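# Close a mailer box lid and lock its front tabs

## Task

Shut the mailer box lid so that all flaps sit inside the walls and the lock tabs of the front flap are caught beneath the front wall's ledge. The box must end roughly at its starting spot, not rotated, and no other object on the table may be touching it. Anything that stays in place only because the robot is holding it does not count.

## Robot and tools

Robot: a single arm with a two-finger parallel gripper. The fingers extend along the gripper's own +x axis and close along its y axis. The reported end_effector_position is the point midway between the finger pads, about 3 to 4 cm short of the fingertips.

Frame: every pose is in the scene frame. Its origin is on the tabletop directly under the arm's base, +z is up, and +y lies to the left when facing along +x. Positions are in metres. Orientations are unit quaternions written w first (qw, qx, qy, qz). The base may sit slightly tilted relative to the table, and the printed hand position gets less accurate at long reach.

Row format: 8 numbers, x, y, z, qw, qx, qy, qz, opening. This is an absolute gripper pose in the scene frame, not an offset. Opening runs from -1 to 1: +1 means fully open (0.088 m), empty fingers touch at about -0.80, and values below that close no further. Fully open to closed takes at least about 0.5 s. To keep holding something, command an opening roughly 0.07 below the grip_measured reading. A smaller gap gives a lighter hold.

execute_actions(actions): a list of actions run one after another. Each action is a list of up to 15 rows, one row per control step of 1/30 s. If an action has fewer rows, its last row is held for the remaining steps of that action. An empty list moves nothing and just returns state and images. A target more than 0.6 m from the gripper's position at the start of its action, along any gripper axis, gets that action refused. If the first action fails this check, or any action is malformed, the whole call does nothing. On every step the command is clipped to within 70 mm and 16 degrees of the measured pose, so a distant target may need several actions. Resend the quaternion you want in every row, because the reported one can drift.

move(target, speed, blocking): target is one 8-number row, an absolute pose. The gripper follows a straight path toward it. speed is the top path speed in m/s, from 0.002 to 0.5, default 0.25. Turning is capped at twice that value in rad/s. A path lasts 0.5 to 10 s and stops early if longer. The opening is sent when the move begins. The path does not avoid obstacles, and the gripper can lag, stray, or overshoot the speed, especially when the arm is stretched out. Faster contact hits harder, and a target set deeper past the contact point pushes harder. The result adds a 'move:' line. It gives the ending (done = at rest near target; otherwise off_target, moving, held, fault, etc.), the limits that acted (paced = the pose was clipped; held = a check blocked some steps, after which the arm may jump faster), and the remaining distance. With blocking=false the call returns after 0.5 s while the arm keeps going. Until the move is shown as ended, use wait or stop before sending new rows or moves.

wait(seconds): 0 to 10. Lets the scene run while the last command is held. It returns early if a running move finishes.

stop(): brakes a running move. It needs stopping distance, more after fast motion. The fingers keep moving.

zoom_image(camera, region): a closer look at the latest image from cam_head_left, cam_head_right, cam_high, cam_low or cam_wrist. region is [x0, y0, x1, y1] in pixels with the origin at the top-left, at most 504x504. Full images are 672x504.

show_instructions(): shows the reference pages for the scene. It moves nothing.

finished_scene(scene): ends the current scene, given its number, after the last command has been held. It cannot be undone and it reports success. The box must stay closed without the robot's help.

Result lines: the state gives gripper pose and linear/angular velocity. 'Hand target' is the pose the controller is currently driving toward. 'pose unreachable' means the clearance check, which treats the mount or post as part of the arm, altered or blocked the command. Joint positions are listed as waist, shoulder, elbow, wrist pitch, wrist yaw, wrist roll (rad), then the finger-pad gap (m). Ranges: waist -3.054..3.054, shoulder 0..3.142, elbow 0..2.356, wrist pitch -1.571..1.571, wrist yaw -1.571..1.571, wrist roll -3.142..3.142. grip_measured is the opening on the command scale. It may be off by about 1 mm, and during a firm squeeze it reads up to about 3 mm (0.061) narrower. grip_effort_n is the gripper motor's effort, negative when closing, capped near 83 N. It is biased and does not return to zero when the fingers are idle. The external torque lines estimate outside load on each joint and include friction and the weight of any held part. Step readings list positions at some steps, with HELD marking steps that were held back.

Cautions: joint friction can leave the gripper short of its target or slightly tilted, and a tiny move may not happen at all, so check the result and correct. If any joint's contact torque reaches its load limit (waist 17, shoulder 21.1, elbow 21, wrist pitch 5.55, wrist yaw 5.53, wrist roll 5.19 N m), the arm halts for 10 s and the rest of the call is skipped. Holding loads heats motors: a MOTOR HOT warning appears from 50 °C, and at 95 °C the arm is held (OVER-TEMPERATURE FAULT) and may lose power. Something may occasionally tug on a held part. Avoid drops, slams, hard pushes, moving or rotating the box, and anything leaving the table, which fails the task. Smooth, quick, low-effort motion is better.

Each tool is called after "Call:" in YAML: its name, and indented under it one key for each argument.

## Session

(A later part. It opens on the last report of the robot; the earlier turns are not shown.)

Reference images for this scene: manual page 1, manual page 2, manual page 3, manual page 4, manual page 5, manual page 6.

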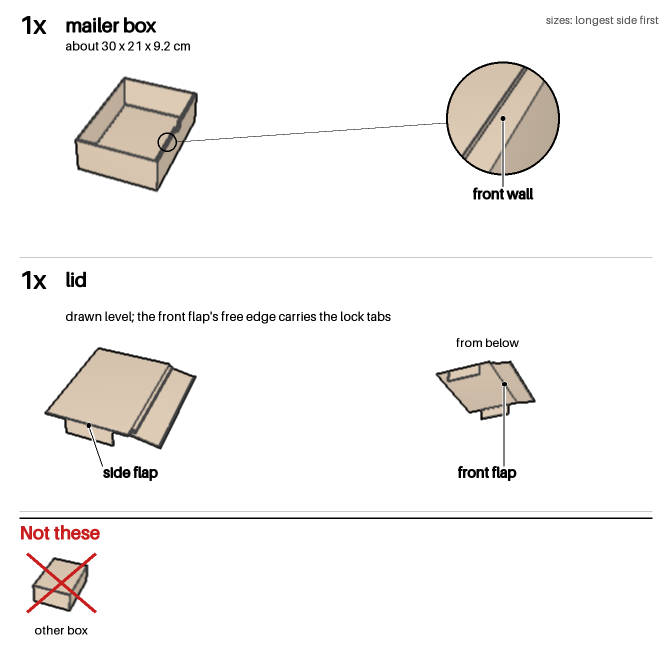

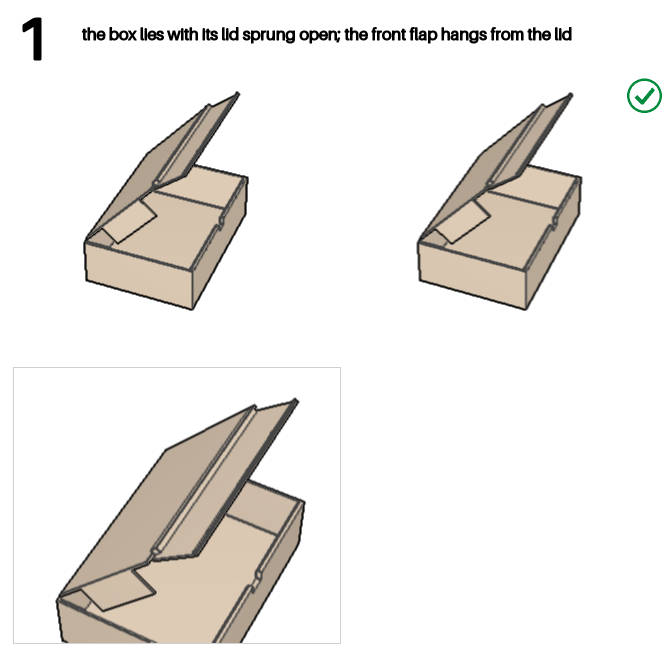

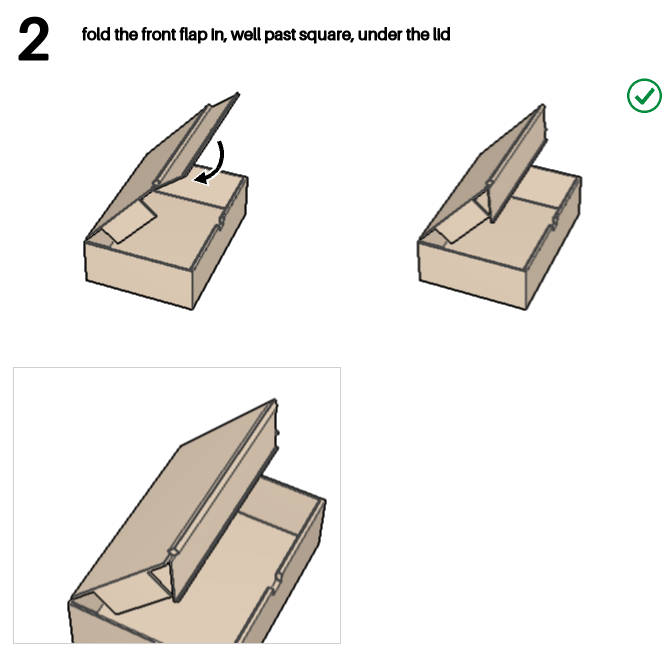

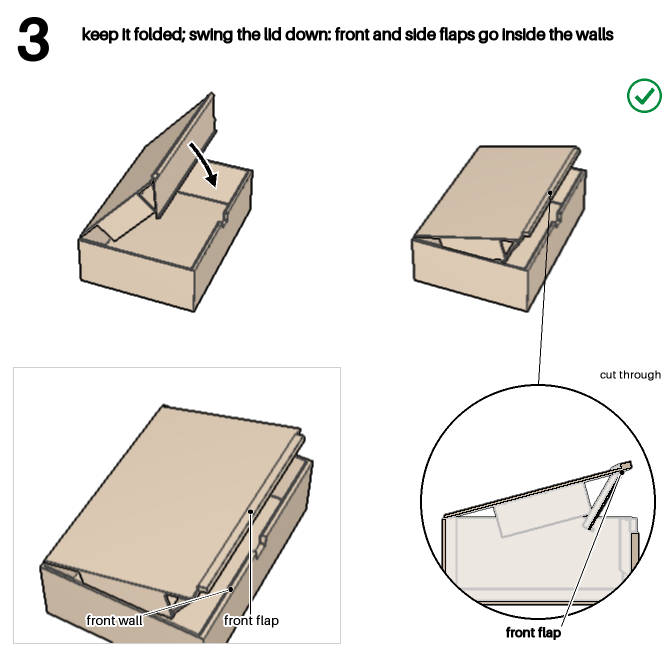

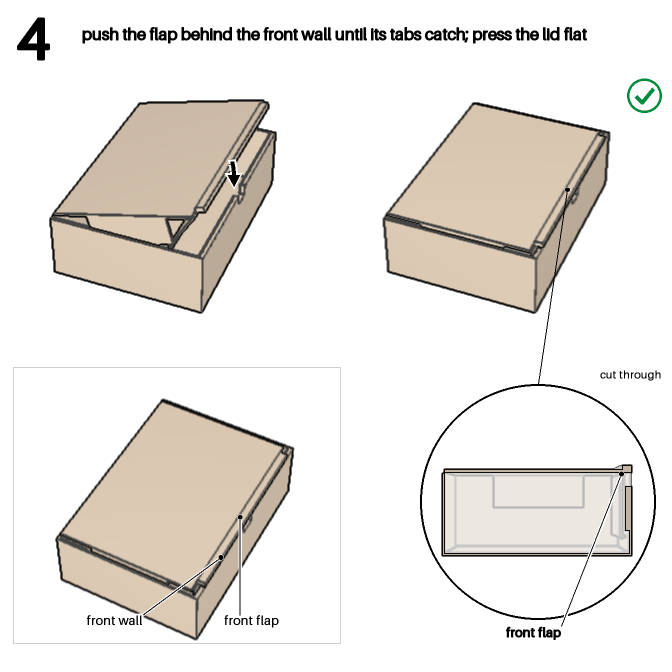

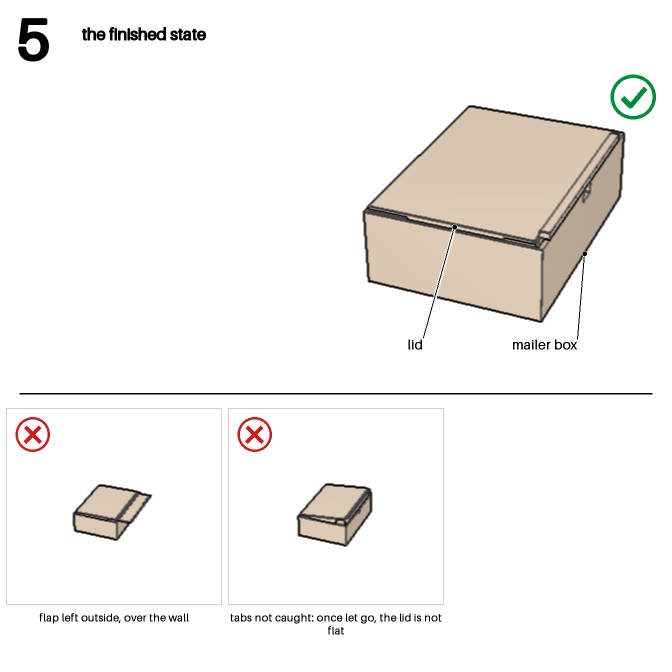

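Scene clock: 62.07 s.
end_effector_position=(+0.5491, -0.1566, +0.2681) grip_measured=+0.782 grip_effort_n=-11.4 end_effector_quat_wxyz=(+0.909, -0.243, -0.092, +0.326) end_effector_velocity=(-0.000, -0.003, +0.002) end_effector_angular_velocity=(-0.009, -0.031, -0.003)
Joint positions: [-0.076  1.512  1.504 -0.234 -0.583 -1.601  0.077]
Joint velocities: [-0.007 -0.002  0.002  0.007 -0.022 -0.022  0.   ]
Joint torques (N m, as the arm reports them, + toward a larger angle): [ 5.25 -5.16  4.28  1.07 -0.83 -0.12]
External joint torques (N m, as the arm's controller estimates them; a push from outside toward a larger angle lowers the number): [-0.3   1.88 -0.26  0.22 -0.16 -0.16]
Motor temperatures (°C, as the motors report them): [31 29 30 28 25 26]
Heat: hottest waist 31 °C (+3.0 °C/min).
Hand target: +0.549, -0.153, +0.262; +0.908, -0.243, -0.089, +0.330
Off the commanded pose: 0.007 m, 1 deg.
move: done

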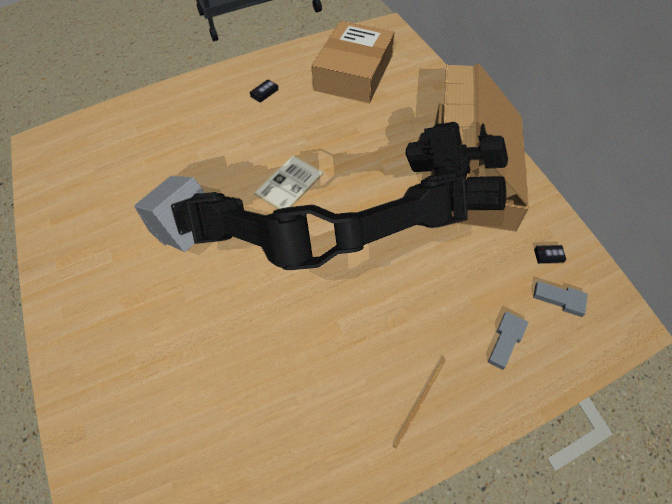

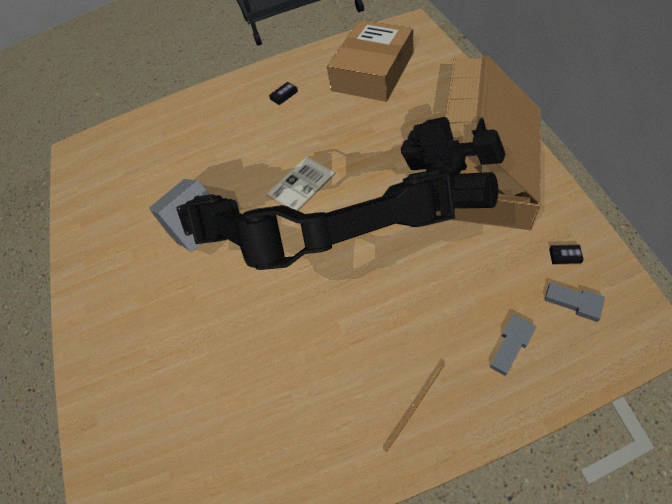

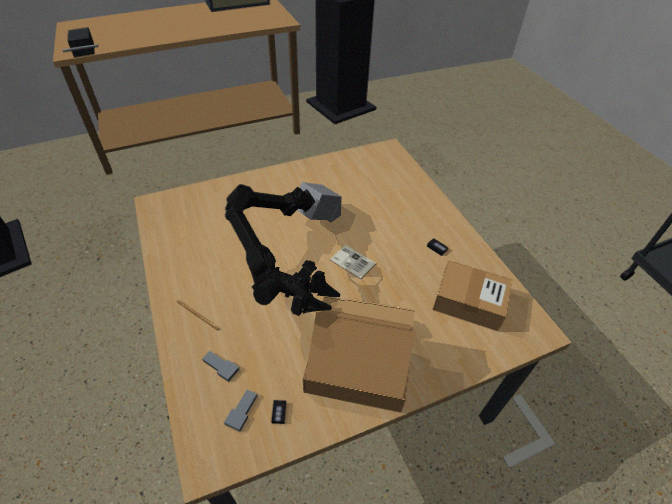

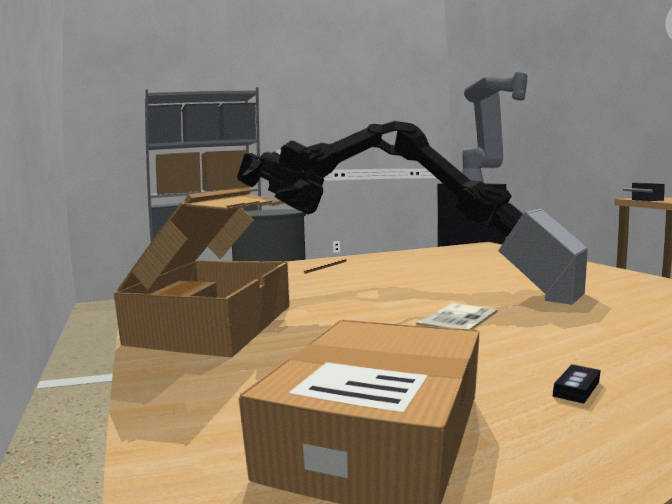

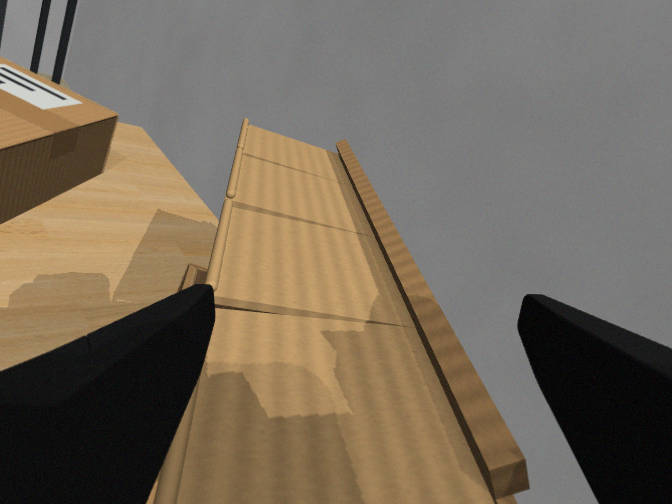

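Call:
move:
  target: [0.51,-0.13,0.35,0.908,-0.243,-0.089,0.330,0.78]
  speed: 0.1

Call:
move:
  target: [0.40,-0.14,0.30,0.924,0,0.383,0,-0.9]

Call:
move:
  target: [0.43,-0.10,0.19,0.924,0,0.383,0,-0.9]
  speed: 0.15

Scene clock: 68.17 s.
end_effector_position=(+0.5125, -0.1311, +0.3512) grip_measured=+0.782 grip_effort_n=-10.9 end_effector_quat_wxyz=(+0.908, -0.245, -0.093, +0.328) end_effector_velocity=(-0.004, +0.007, -0.001) end_effector_angular_velocity=(-0.008, +0.007, +0.025)
Joint positions: [ 0.196  1.347  1.426 -0.296 -0.321 -1.54   0.077]
Joint velocities: [ 0.012 -0.002 -0.007 -0.022  0.007 -0.007 -0.   ]
Joint torques (N m, as the arm reports them, + toward a larger angle): [ 5.27 -4.37  4.06  0.79 -0.47  0.16]
External joint torques (N m, as the arm's controller estimates them; a push from outside toward a larger angle lowers the number): [ 0.42 -0.04 -0.19 -0.16  0.16  0.12]
Motor temperatures (°C, as the motors report them): [31 29 30 28 25 26]
Heat: hottest waist 31 °C (+3.0 °C/min).
Hand target: +0.510, -0.130, +0.350; +0.908, -0.243, -0.089, +0.330
Off the commanded pose: 0.003 m, 1 deg.
move: done

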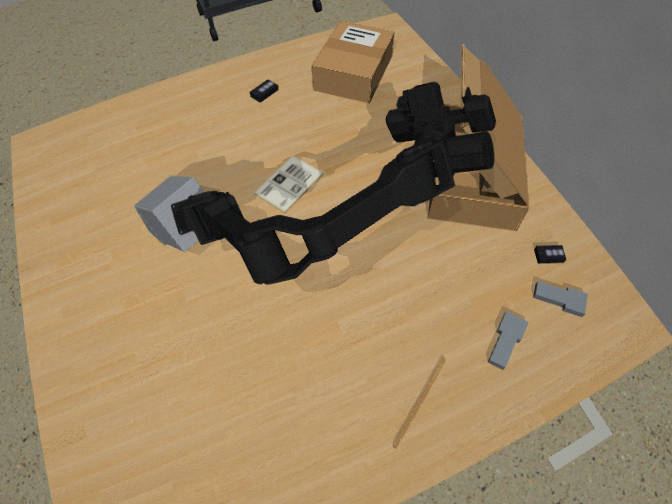

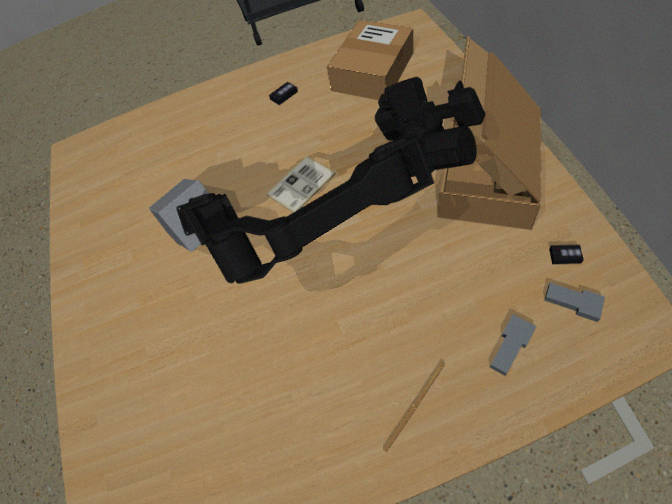

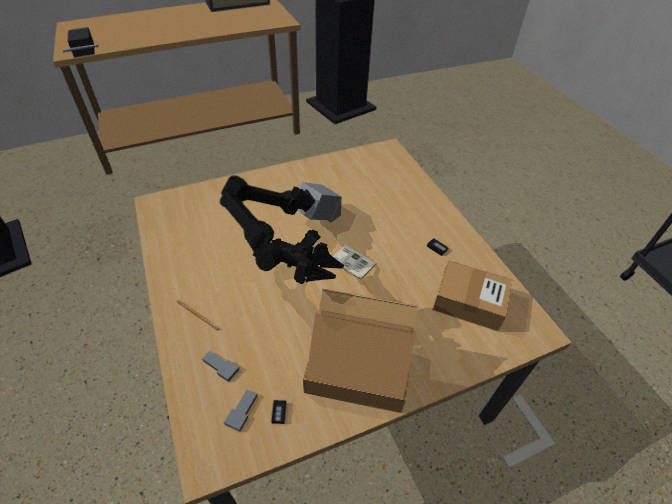

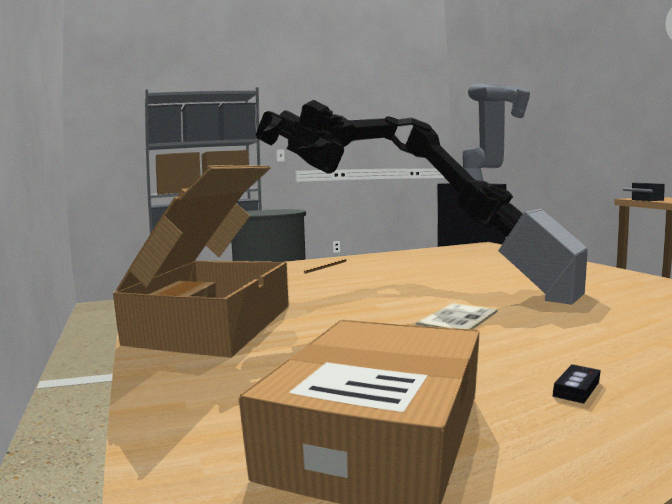

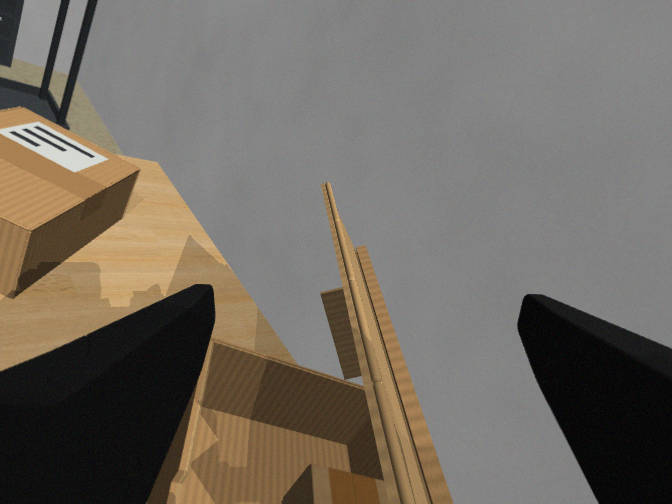

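Scene clock: 71.30 s.
end_effector_position=(+0.3995, -0.1392, +0.2995) grip_measured=-0.800 grip_effort_n=-83.5 end_effector_quat_wxyz=(+0.924, -0.002, +0.382, +0.003) end_effector_velocity=(-0.003, -0.001, -0.003) end_effector_angular_velocity=(-0.017, +0.028, +0.005)
Joint positions: [ 0.699  1.131  1.058 -0.349  1.161 -0.464  0.   ]
Joint velocities: [ 0.002  0.007  0.017 -0.066  0.022  0.037  0.   ]
Joint torques (N m, as the arm reports them, + toward a larger angle): [3.69 0.4  5.48 0.7  0.02 0.19]
External joint torques (N m, as the arm's controller estimates them; a push from outside toward a larger angle lowers the number): [ 0.23  0.45  1.62 -0.22  0.21  0.18]
Motor temperatures (°C, as the motors report them): [31 29 30 28 25 26]
Heat: hottest waist 31 °C (+3.0 °C/min).
Hand target: +0.400, -0.140, +0.300; +0.924, -0.001, +0.383, +0.001
Off the commanded pose: 0.001 m, 0 deg.
move: done

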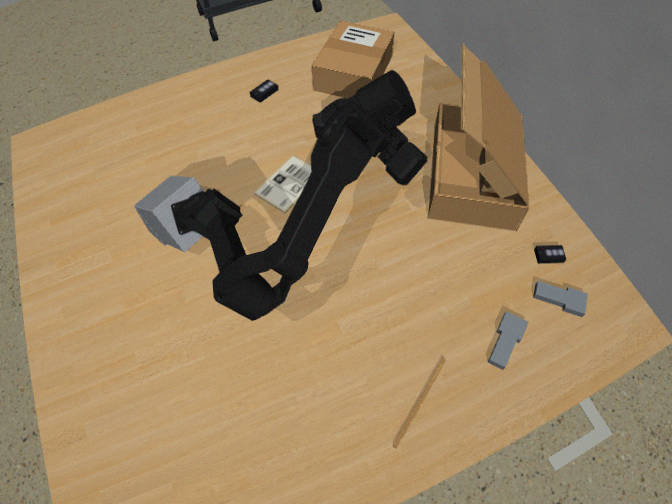

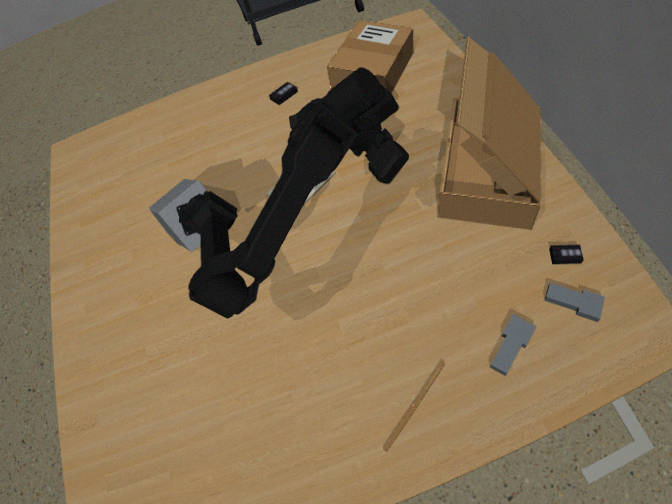

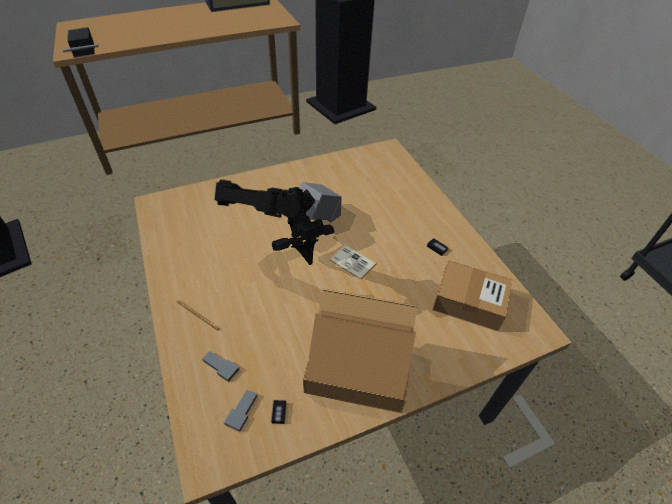

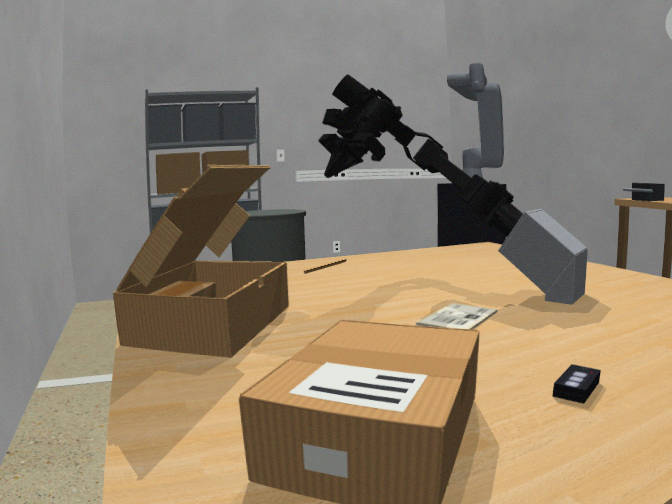

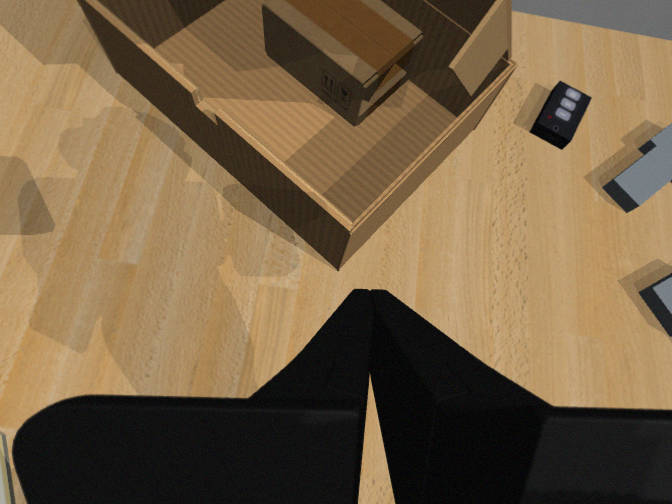

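Scene clock: 72.63 s.
end_effector_position=(+0.4309, -0.1039, +0.1942) grip_measured=-0.800 grip_effort_n=-83.5 end_effector_quat_wxyz=(+0.925, +0.005, +0.380, -0.005) end_effector_velocity=(+0.002, +0.002, -0.003) end_effector_angular_velocity=(-0.006, -0.008, +0.015)
Joint positions: [ 0.352  1.258  0.779  0.246  0.837 -0.662  0.   ]
Joint velocities: [-0.012  0.007 -0.007  0.022 -0.022 -0.022  0.   ]
Joint torques (N m, as the arm reports them, + toward a larger angle): [ 4.19 -1.7   3.9   1.11 -0.48 -0.14]
External joint torques (N m, as the arm's controller estimates them; a push from outside toward a larger angle lowers the number): [-0.18  1.09 -0.19  0.17 -0.17 -0.15]
Motor temperatures (°C, as the motors report them): [31 29 30 28 25 26]
Heat: hottest waist 31 °C (+2.0 °C/min).
Hand target: +0.430, -0.100, +0.190; +0.924, +0.001, +0.383, +0.000
Off the commanded pose: 0.006 m, 1 deg.
move: done

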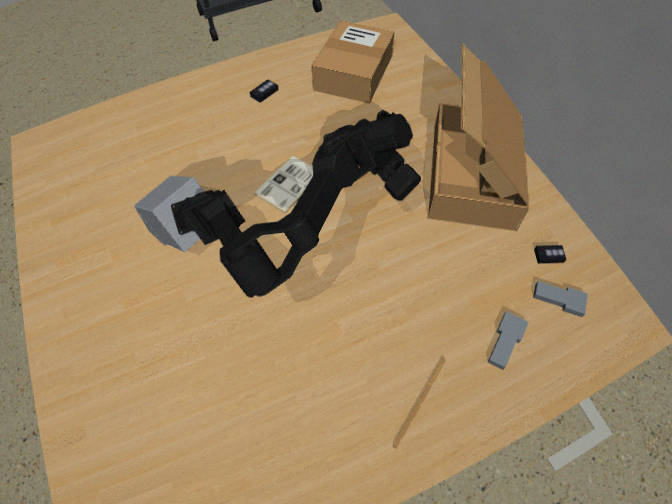

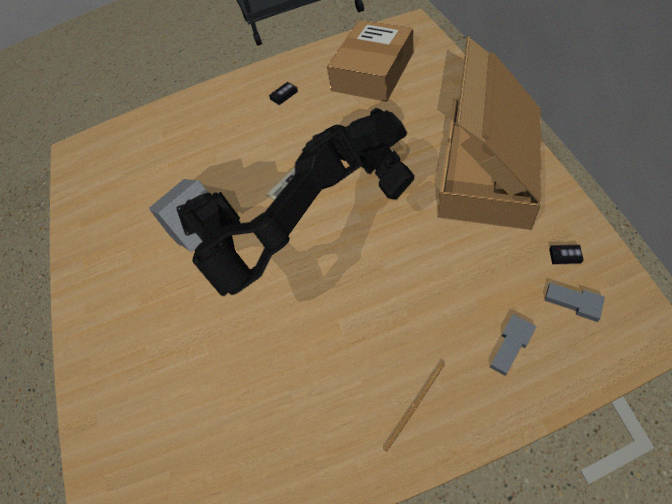

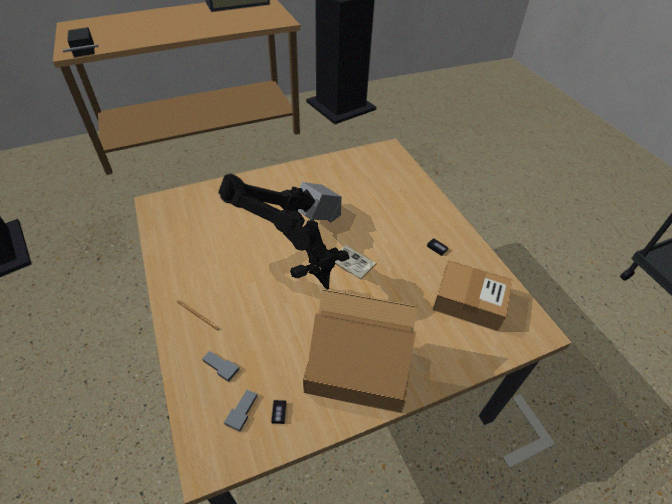

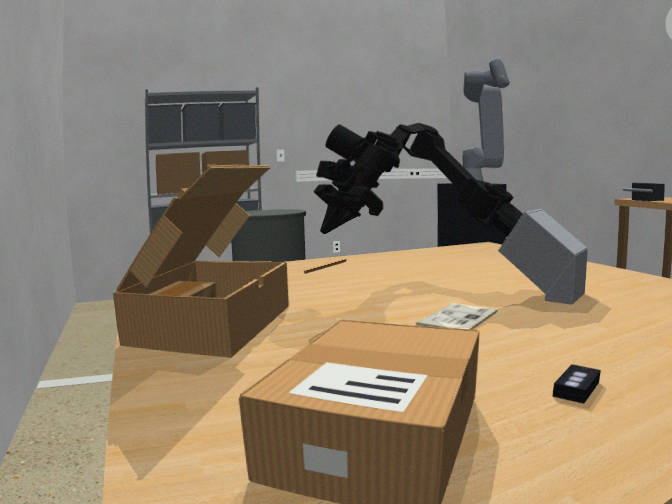

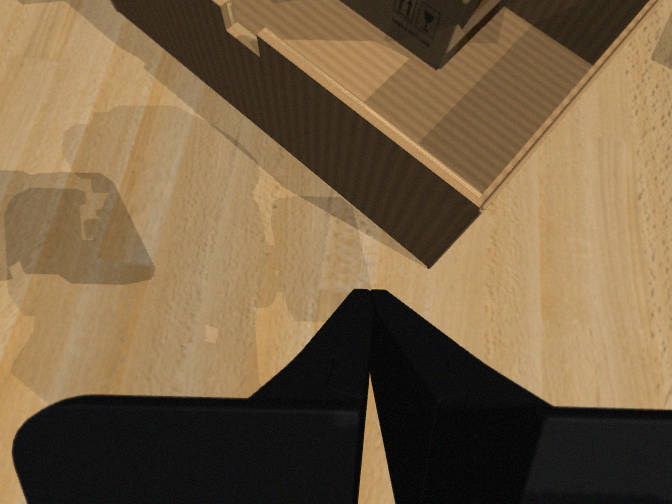

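Call:
move:
  target: [0.535,-0.118,0.16,0.796,-0.202,0.372,0.432,0.3]
  speed: 0.2

Scene clock: 80.00 s.
end_effector_position=(+0.5339, -0.1204, +0.1641) grip_measured=+0.298 grip_effort_n=17.9 end_effector_quat_wxyz=(+0.800, -0.202, +0.370, +0.427) end_effector_velocity=(-0.001, +0.003, +0.001) end_effector_angular_velocity=(+0.018, +0.011, +0.034)
Joint positions: [ 0.062  1.807  1.903 -0.919  0.252 -1.247  0.054]
Joint velocities: [-0.002  0.022  0.042 -0.051 -0.022 -0.007 -0.   ]
Joint torques (N m, as the arm reports them, + toward a larger angle): [ 6.96 -4.61  5.41  0.29 -0.67 -0.11]
External joint torques (N m, as the arm's controller estimates them; a push from outside toward a larger angle lowers the number): [-0.08  2.11  1.56 -0.1  -0.18 -0.11]
Motor temperatures (°C, as the motors report them): [32 29 30 28 25 26]
Heat: hottest waist 32 °C (+3.0 °C/min).
Hand target: +0.535, -0.118, +0.160; +0.797, -0.202, +0.371, +0.432
Off the commanded pose: 0.005 m, 1 deg.
move: done

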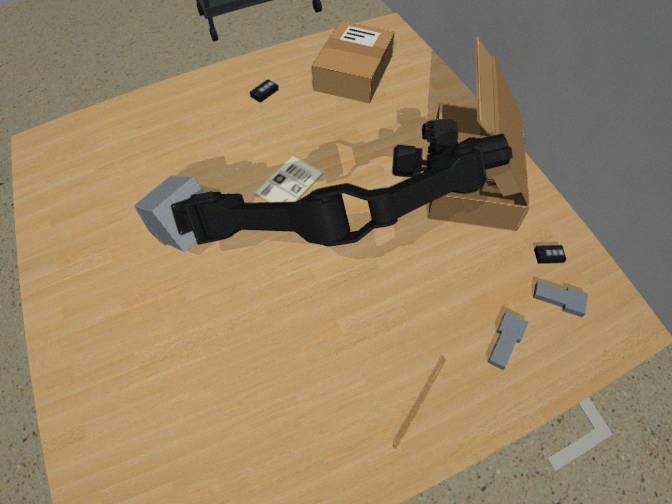

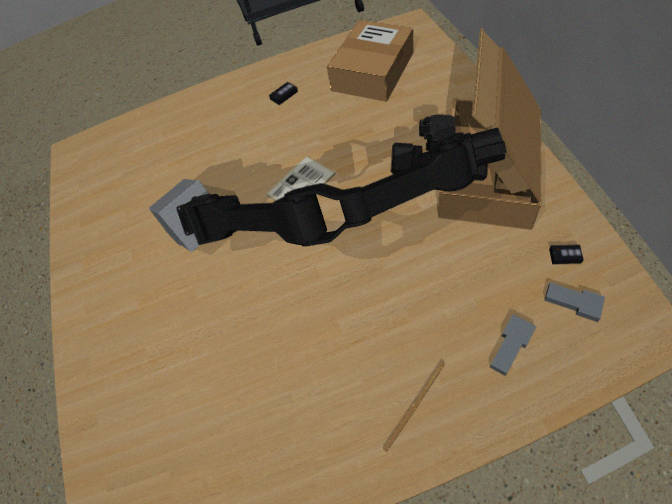

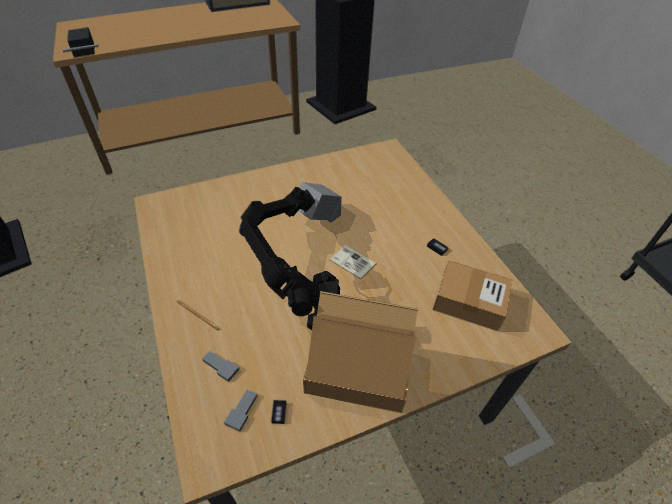

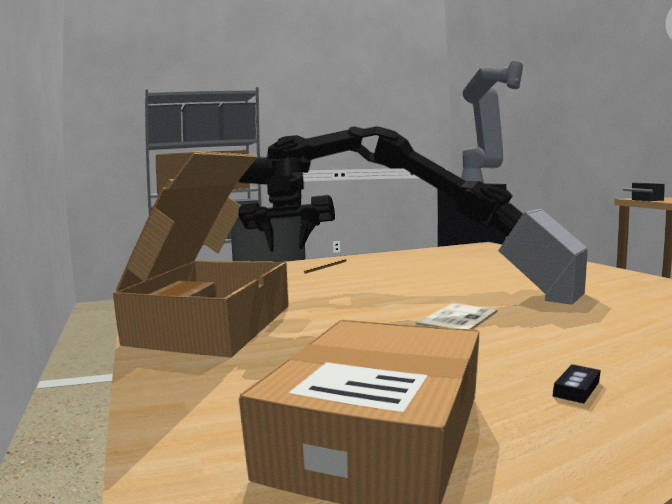

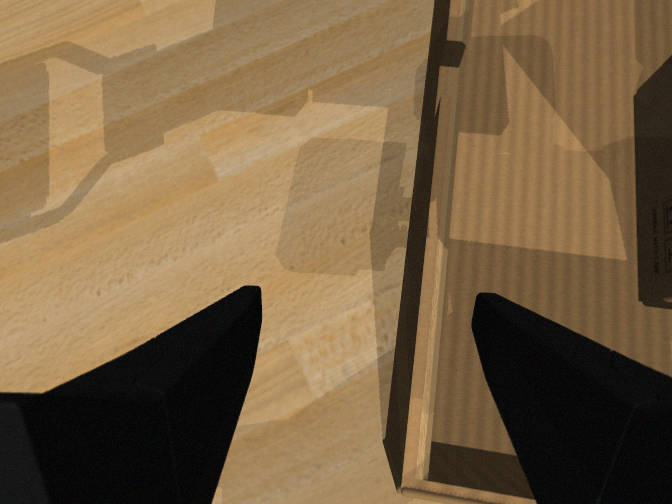

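Call:
move:
  target: [0.546,-0.128,0.115,0.796,-0.202,0.372,0.432,0.3]
  speed: 0.05

Scene clock: 96.83 s.
end_effector_position=(+0.5441, -0.1297, +0.1195) grip_measured=+0.298 grip_effort_n=17.9 end_effector_quat_wxyz=(+0.797, -0.202, +0.372, +0.430) end_effector_velocity=(+0.000, -0.002, +0.002) end_effector_angular_velocity=(-0.002, -0.014, +0.015)
Joint positions: [-0.041  1.877  1.932 -0.871  0.184 -1.325  0.054]
Joint velocities: [-0.002 -0.002  0.007 -0.007 -0.007 -0.022 -0.   ]
Joint torques (N m, as the arm reports them, + toward a larger angle): [ 7.17 -5.37  5.43  0.57 -0.7  -0.12]
External joint torques (N m, as the arm's controller estimates them; a push from outside toward a larger angle lowers the number): [-0.1   2.29  1.56  0.27 -0.2  -0.12]
Motor temperatures (°C, as the motors report them): [34 30 30 28 25 26]
Heat: hottest waist 34 °C (+4.0 °C/min).
Hand target: +0.546, -0.128, +0.115; +0.796, -0.202, +0.372, +0.432
Off the commanded pose: 0.005 m, 0 deg.
move: done

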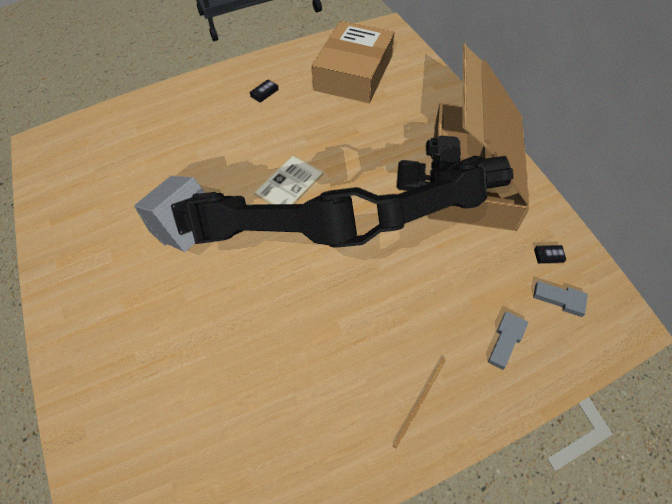

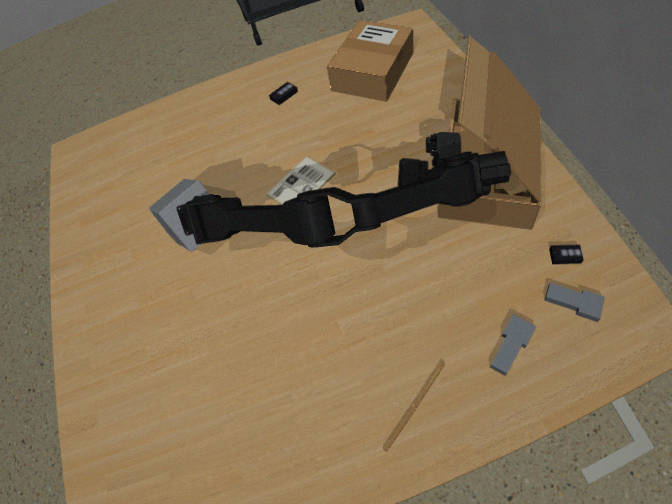

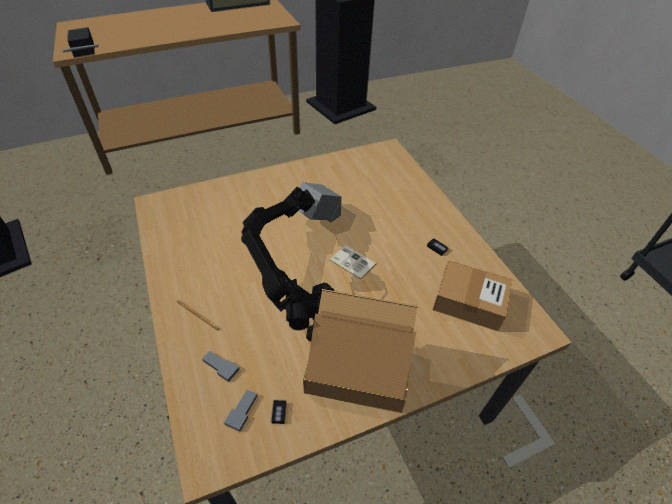

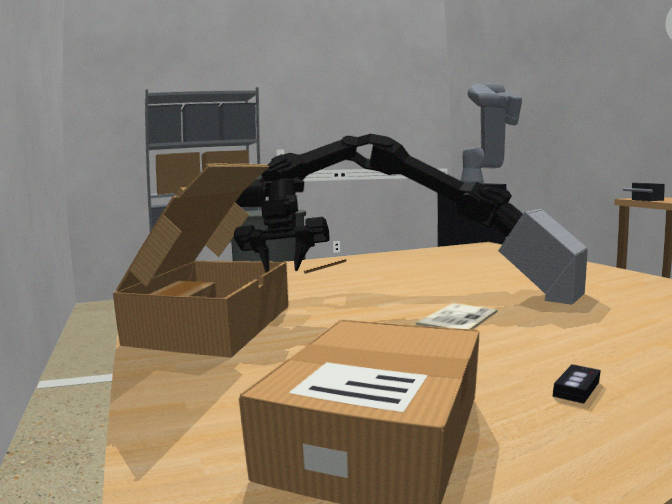

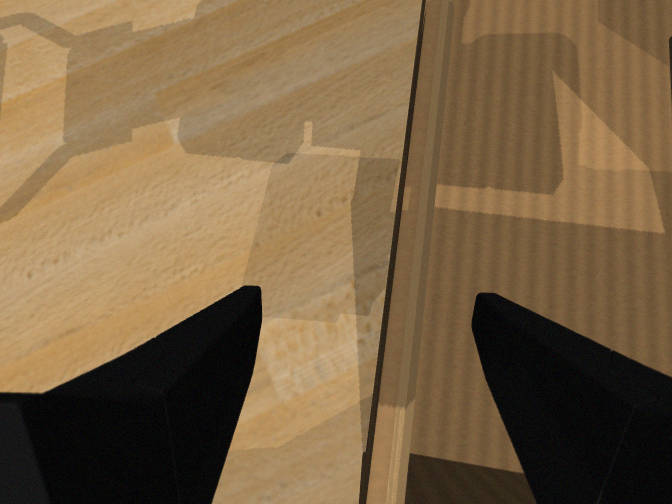

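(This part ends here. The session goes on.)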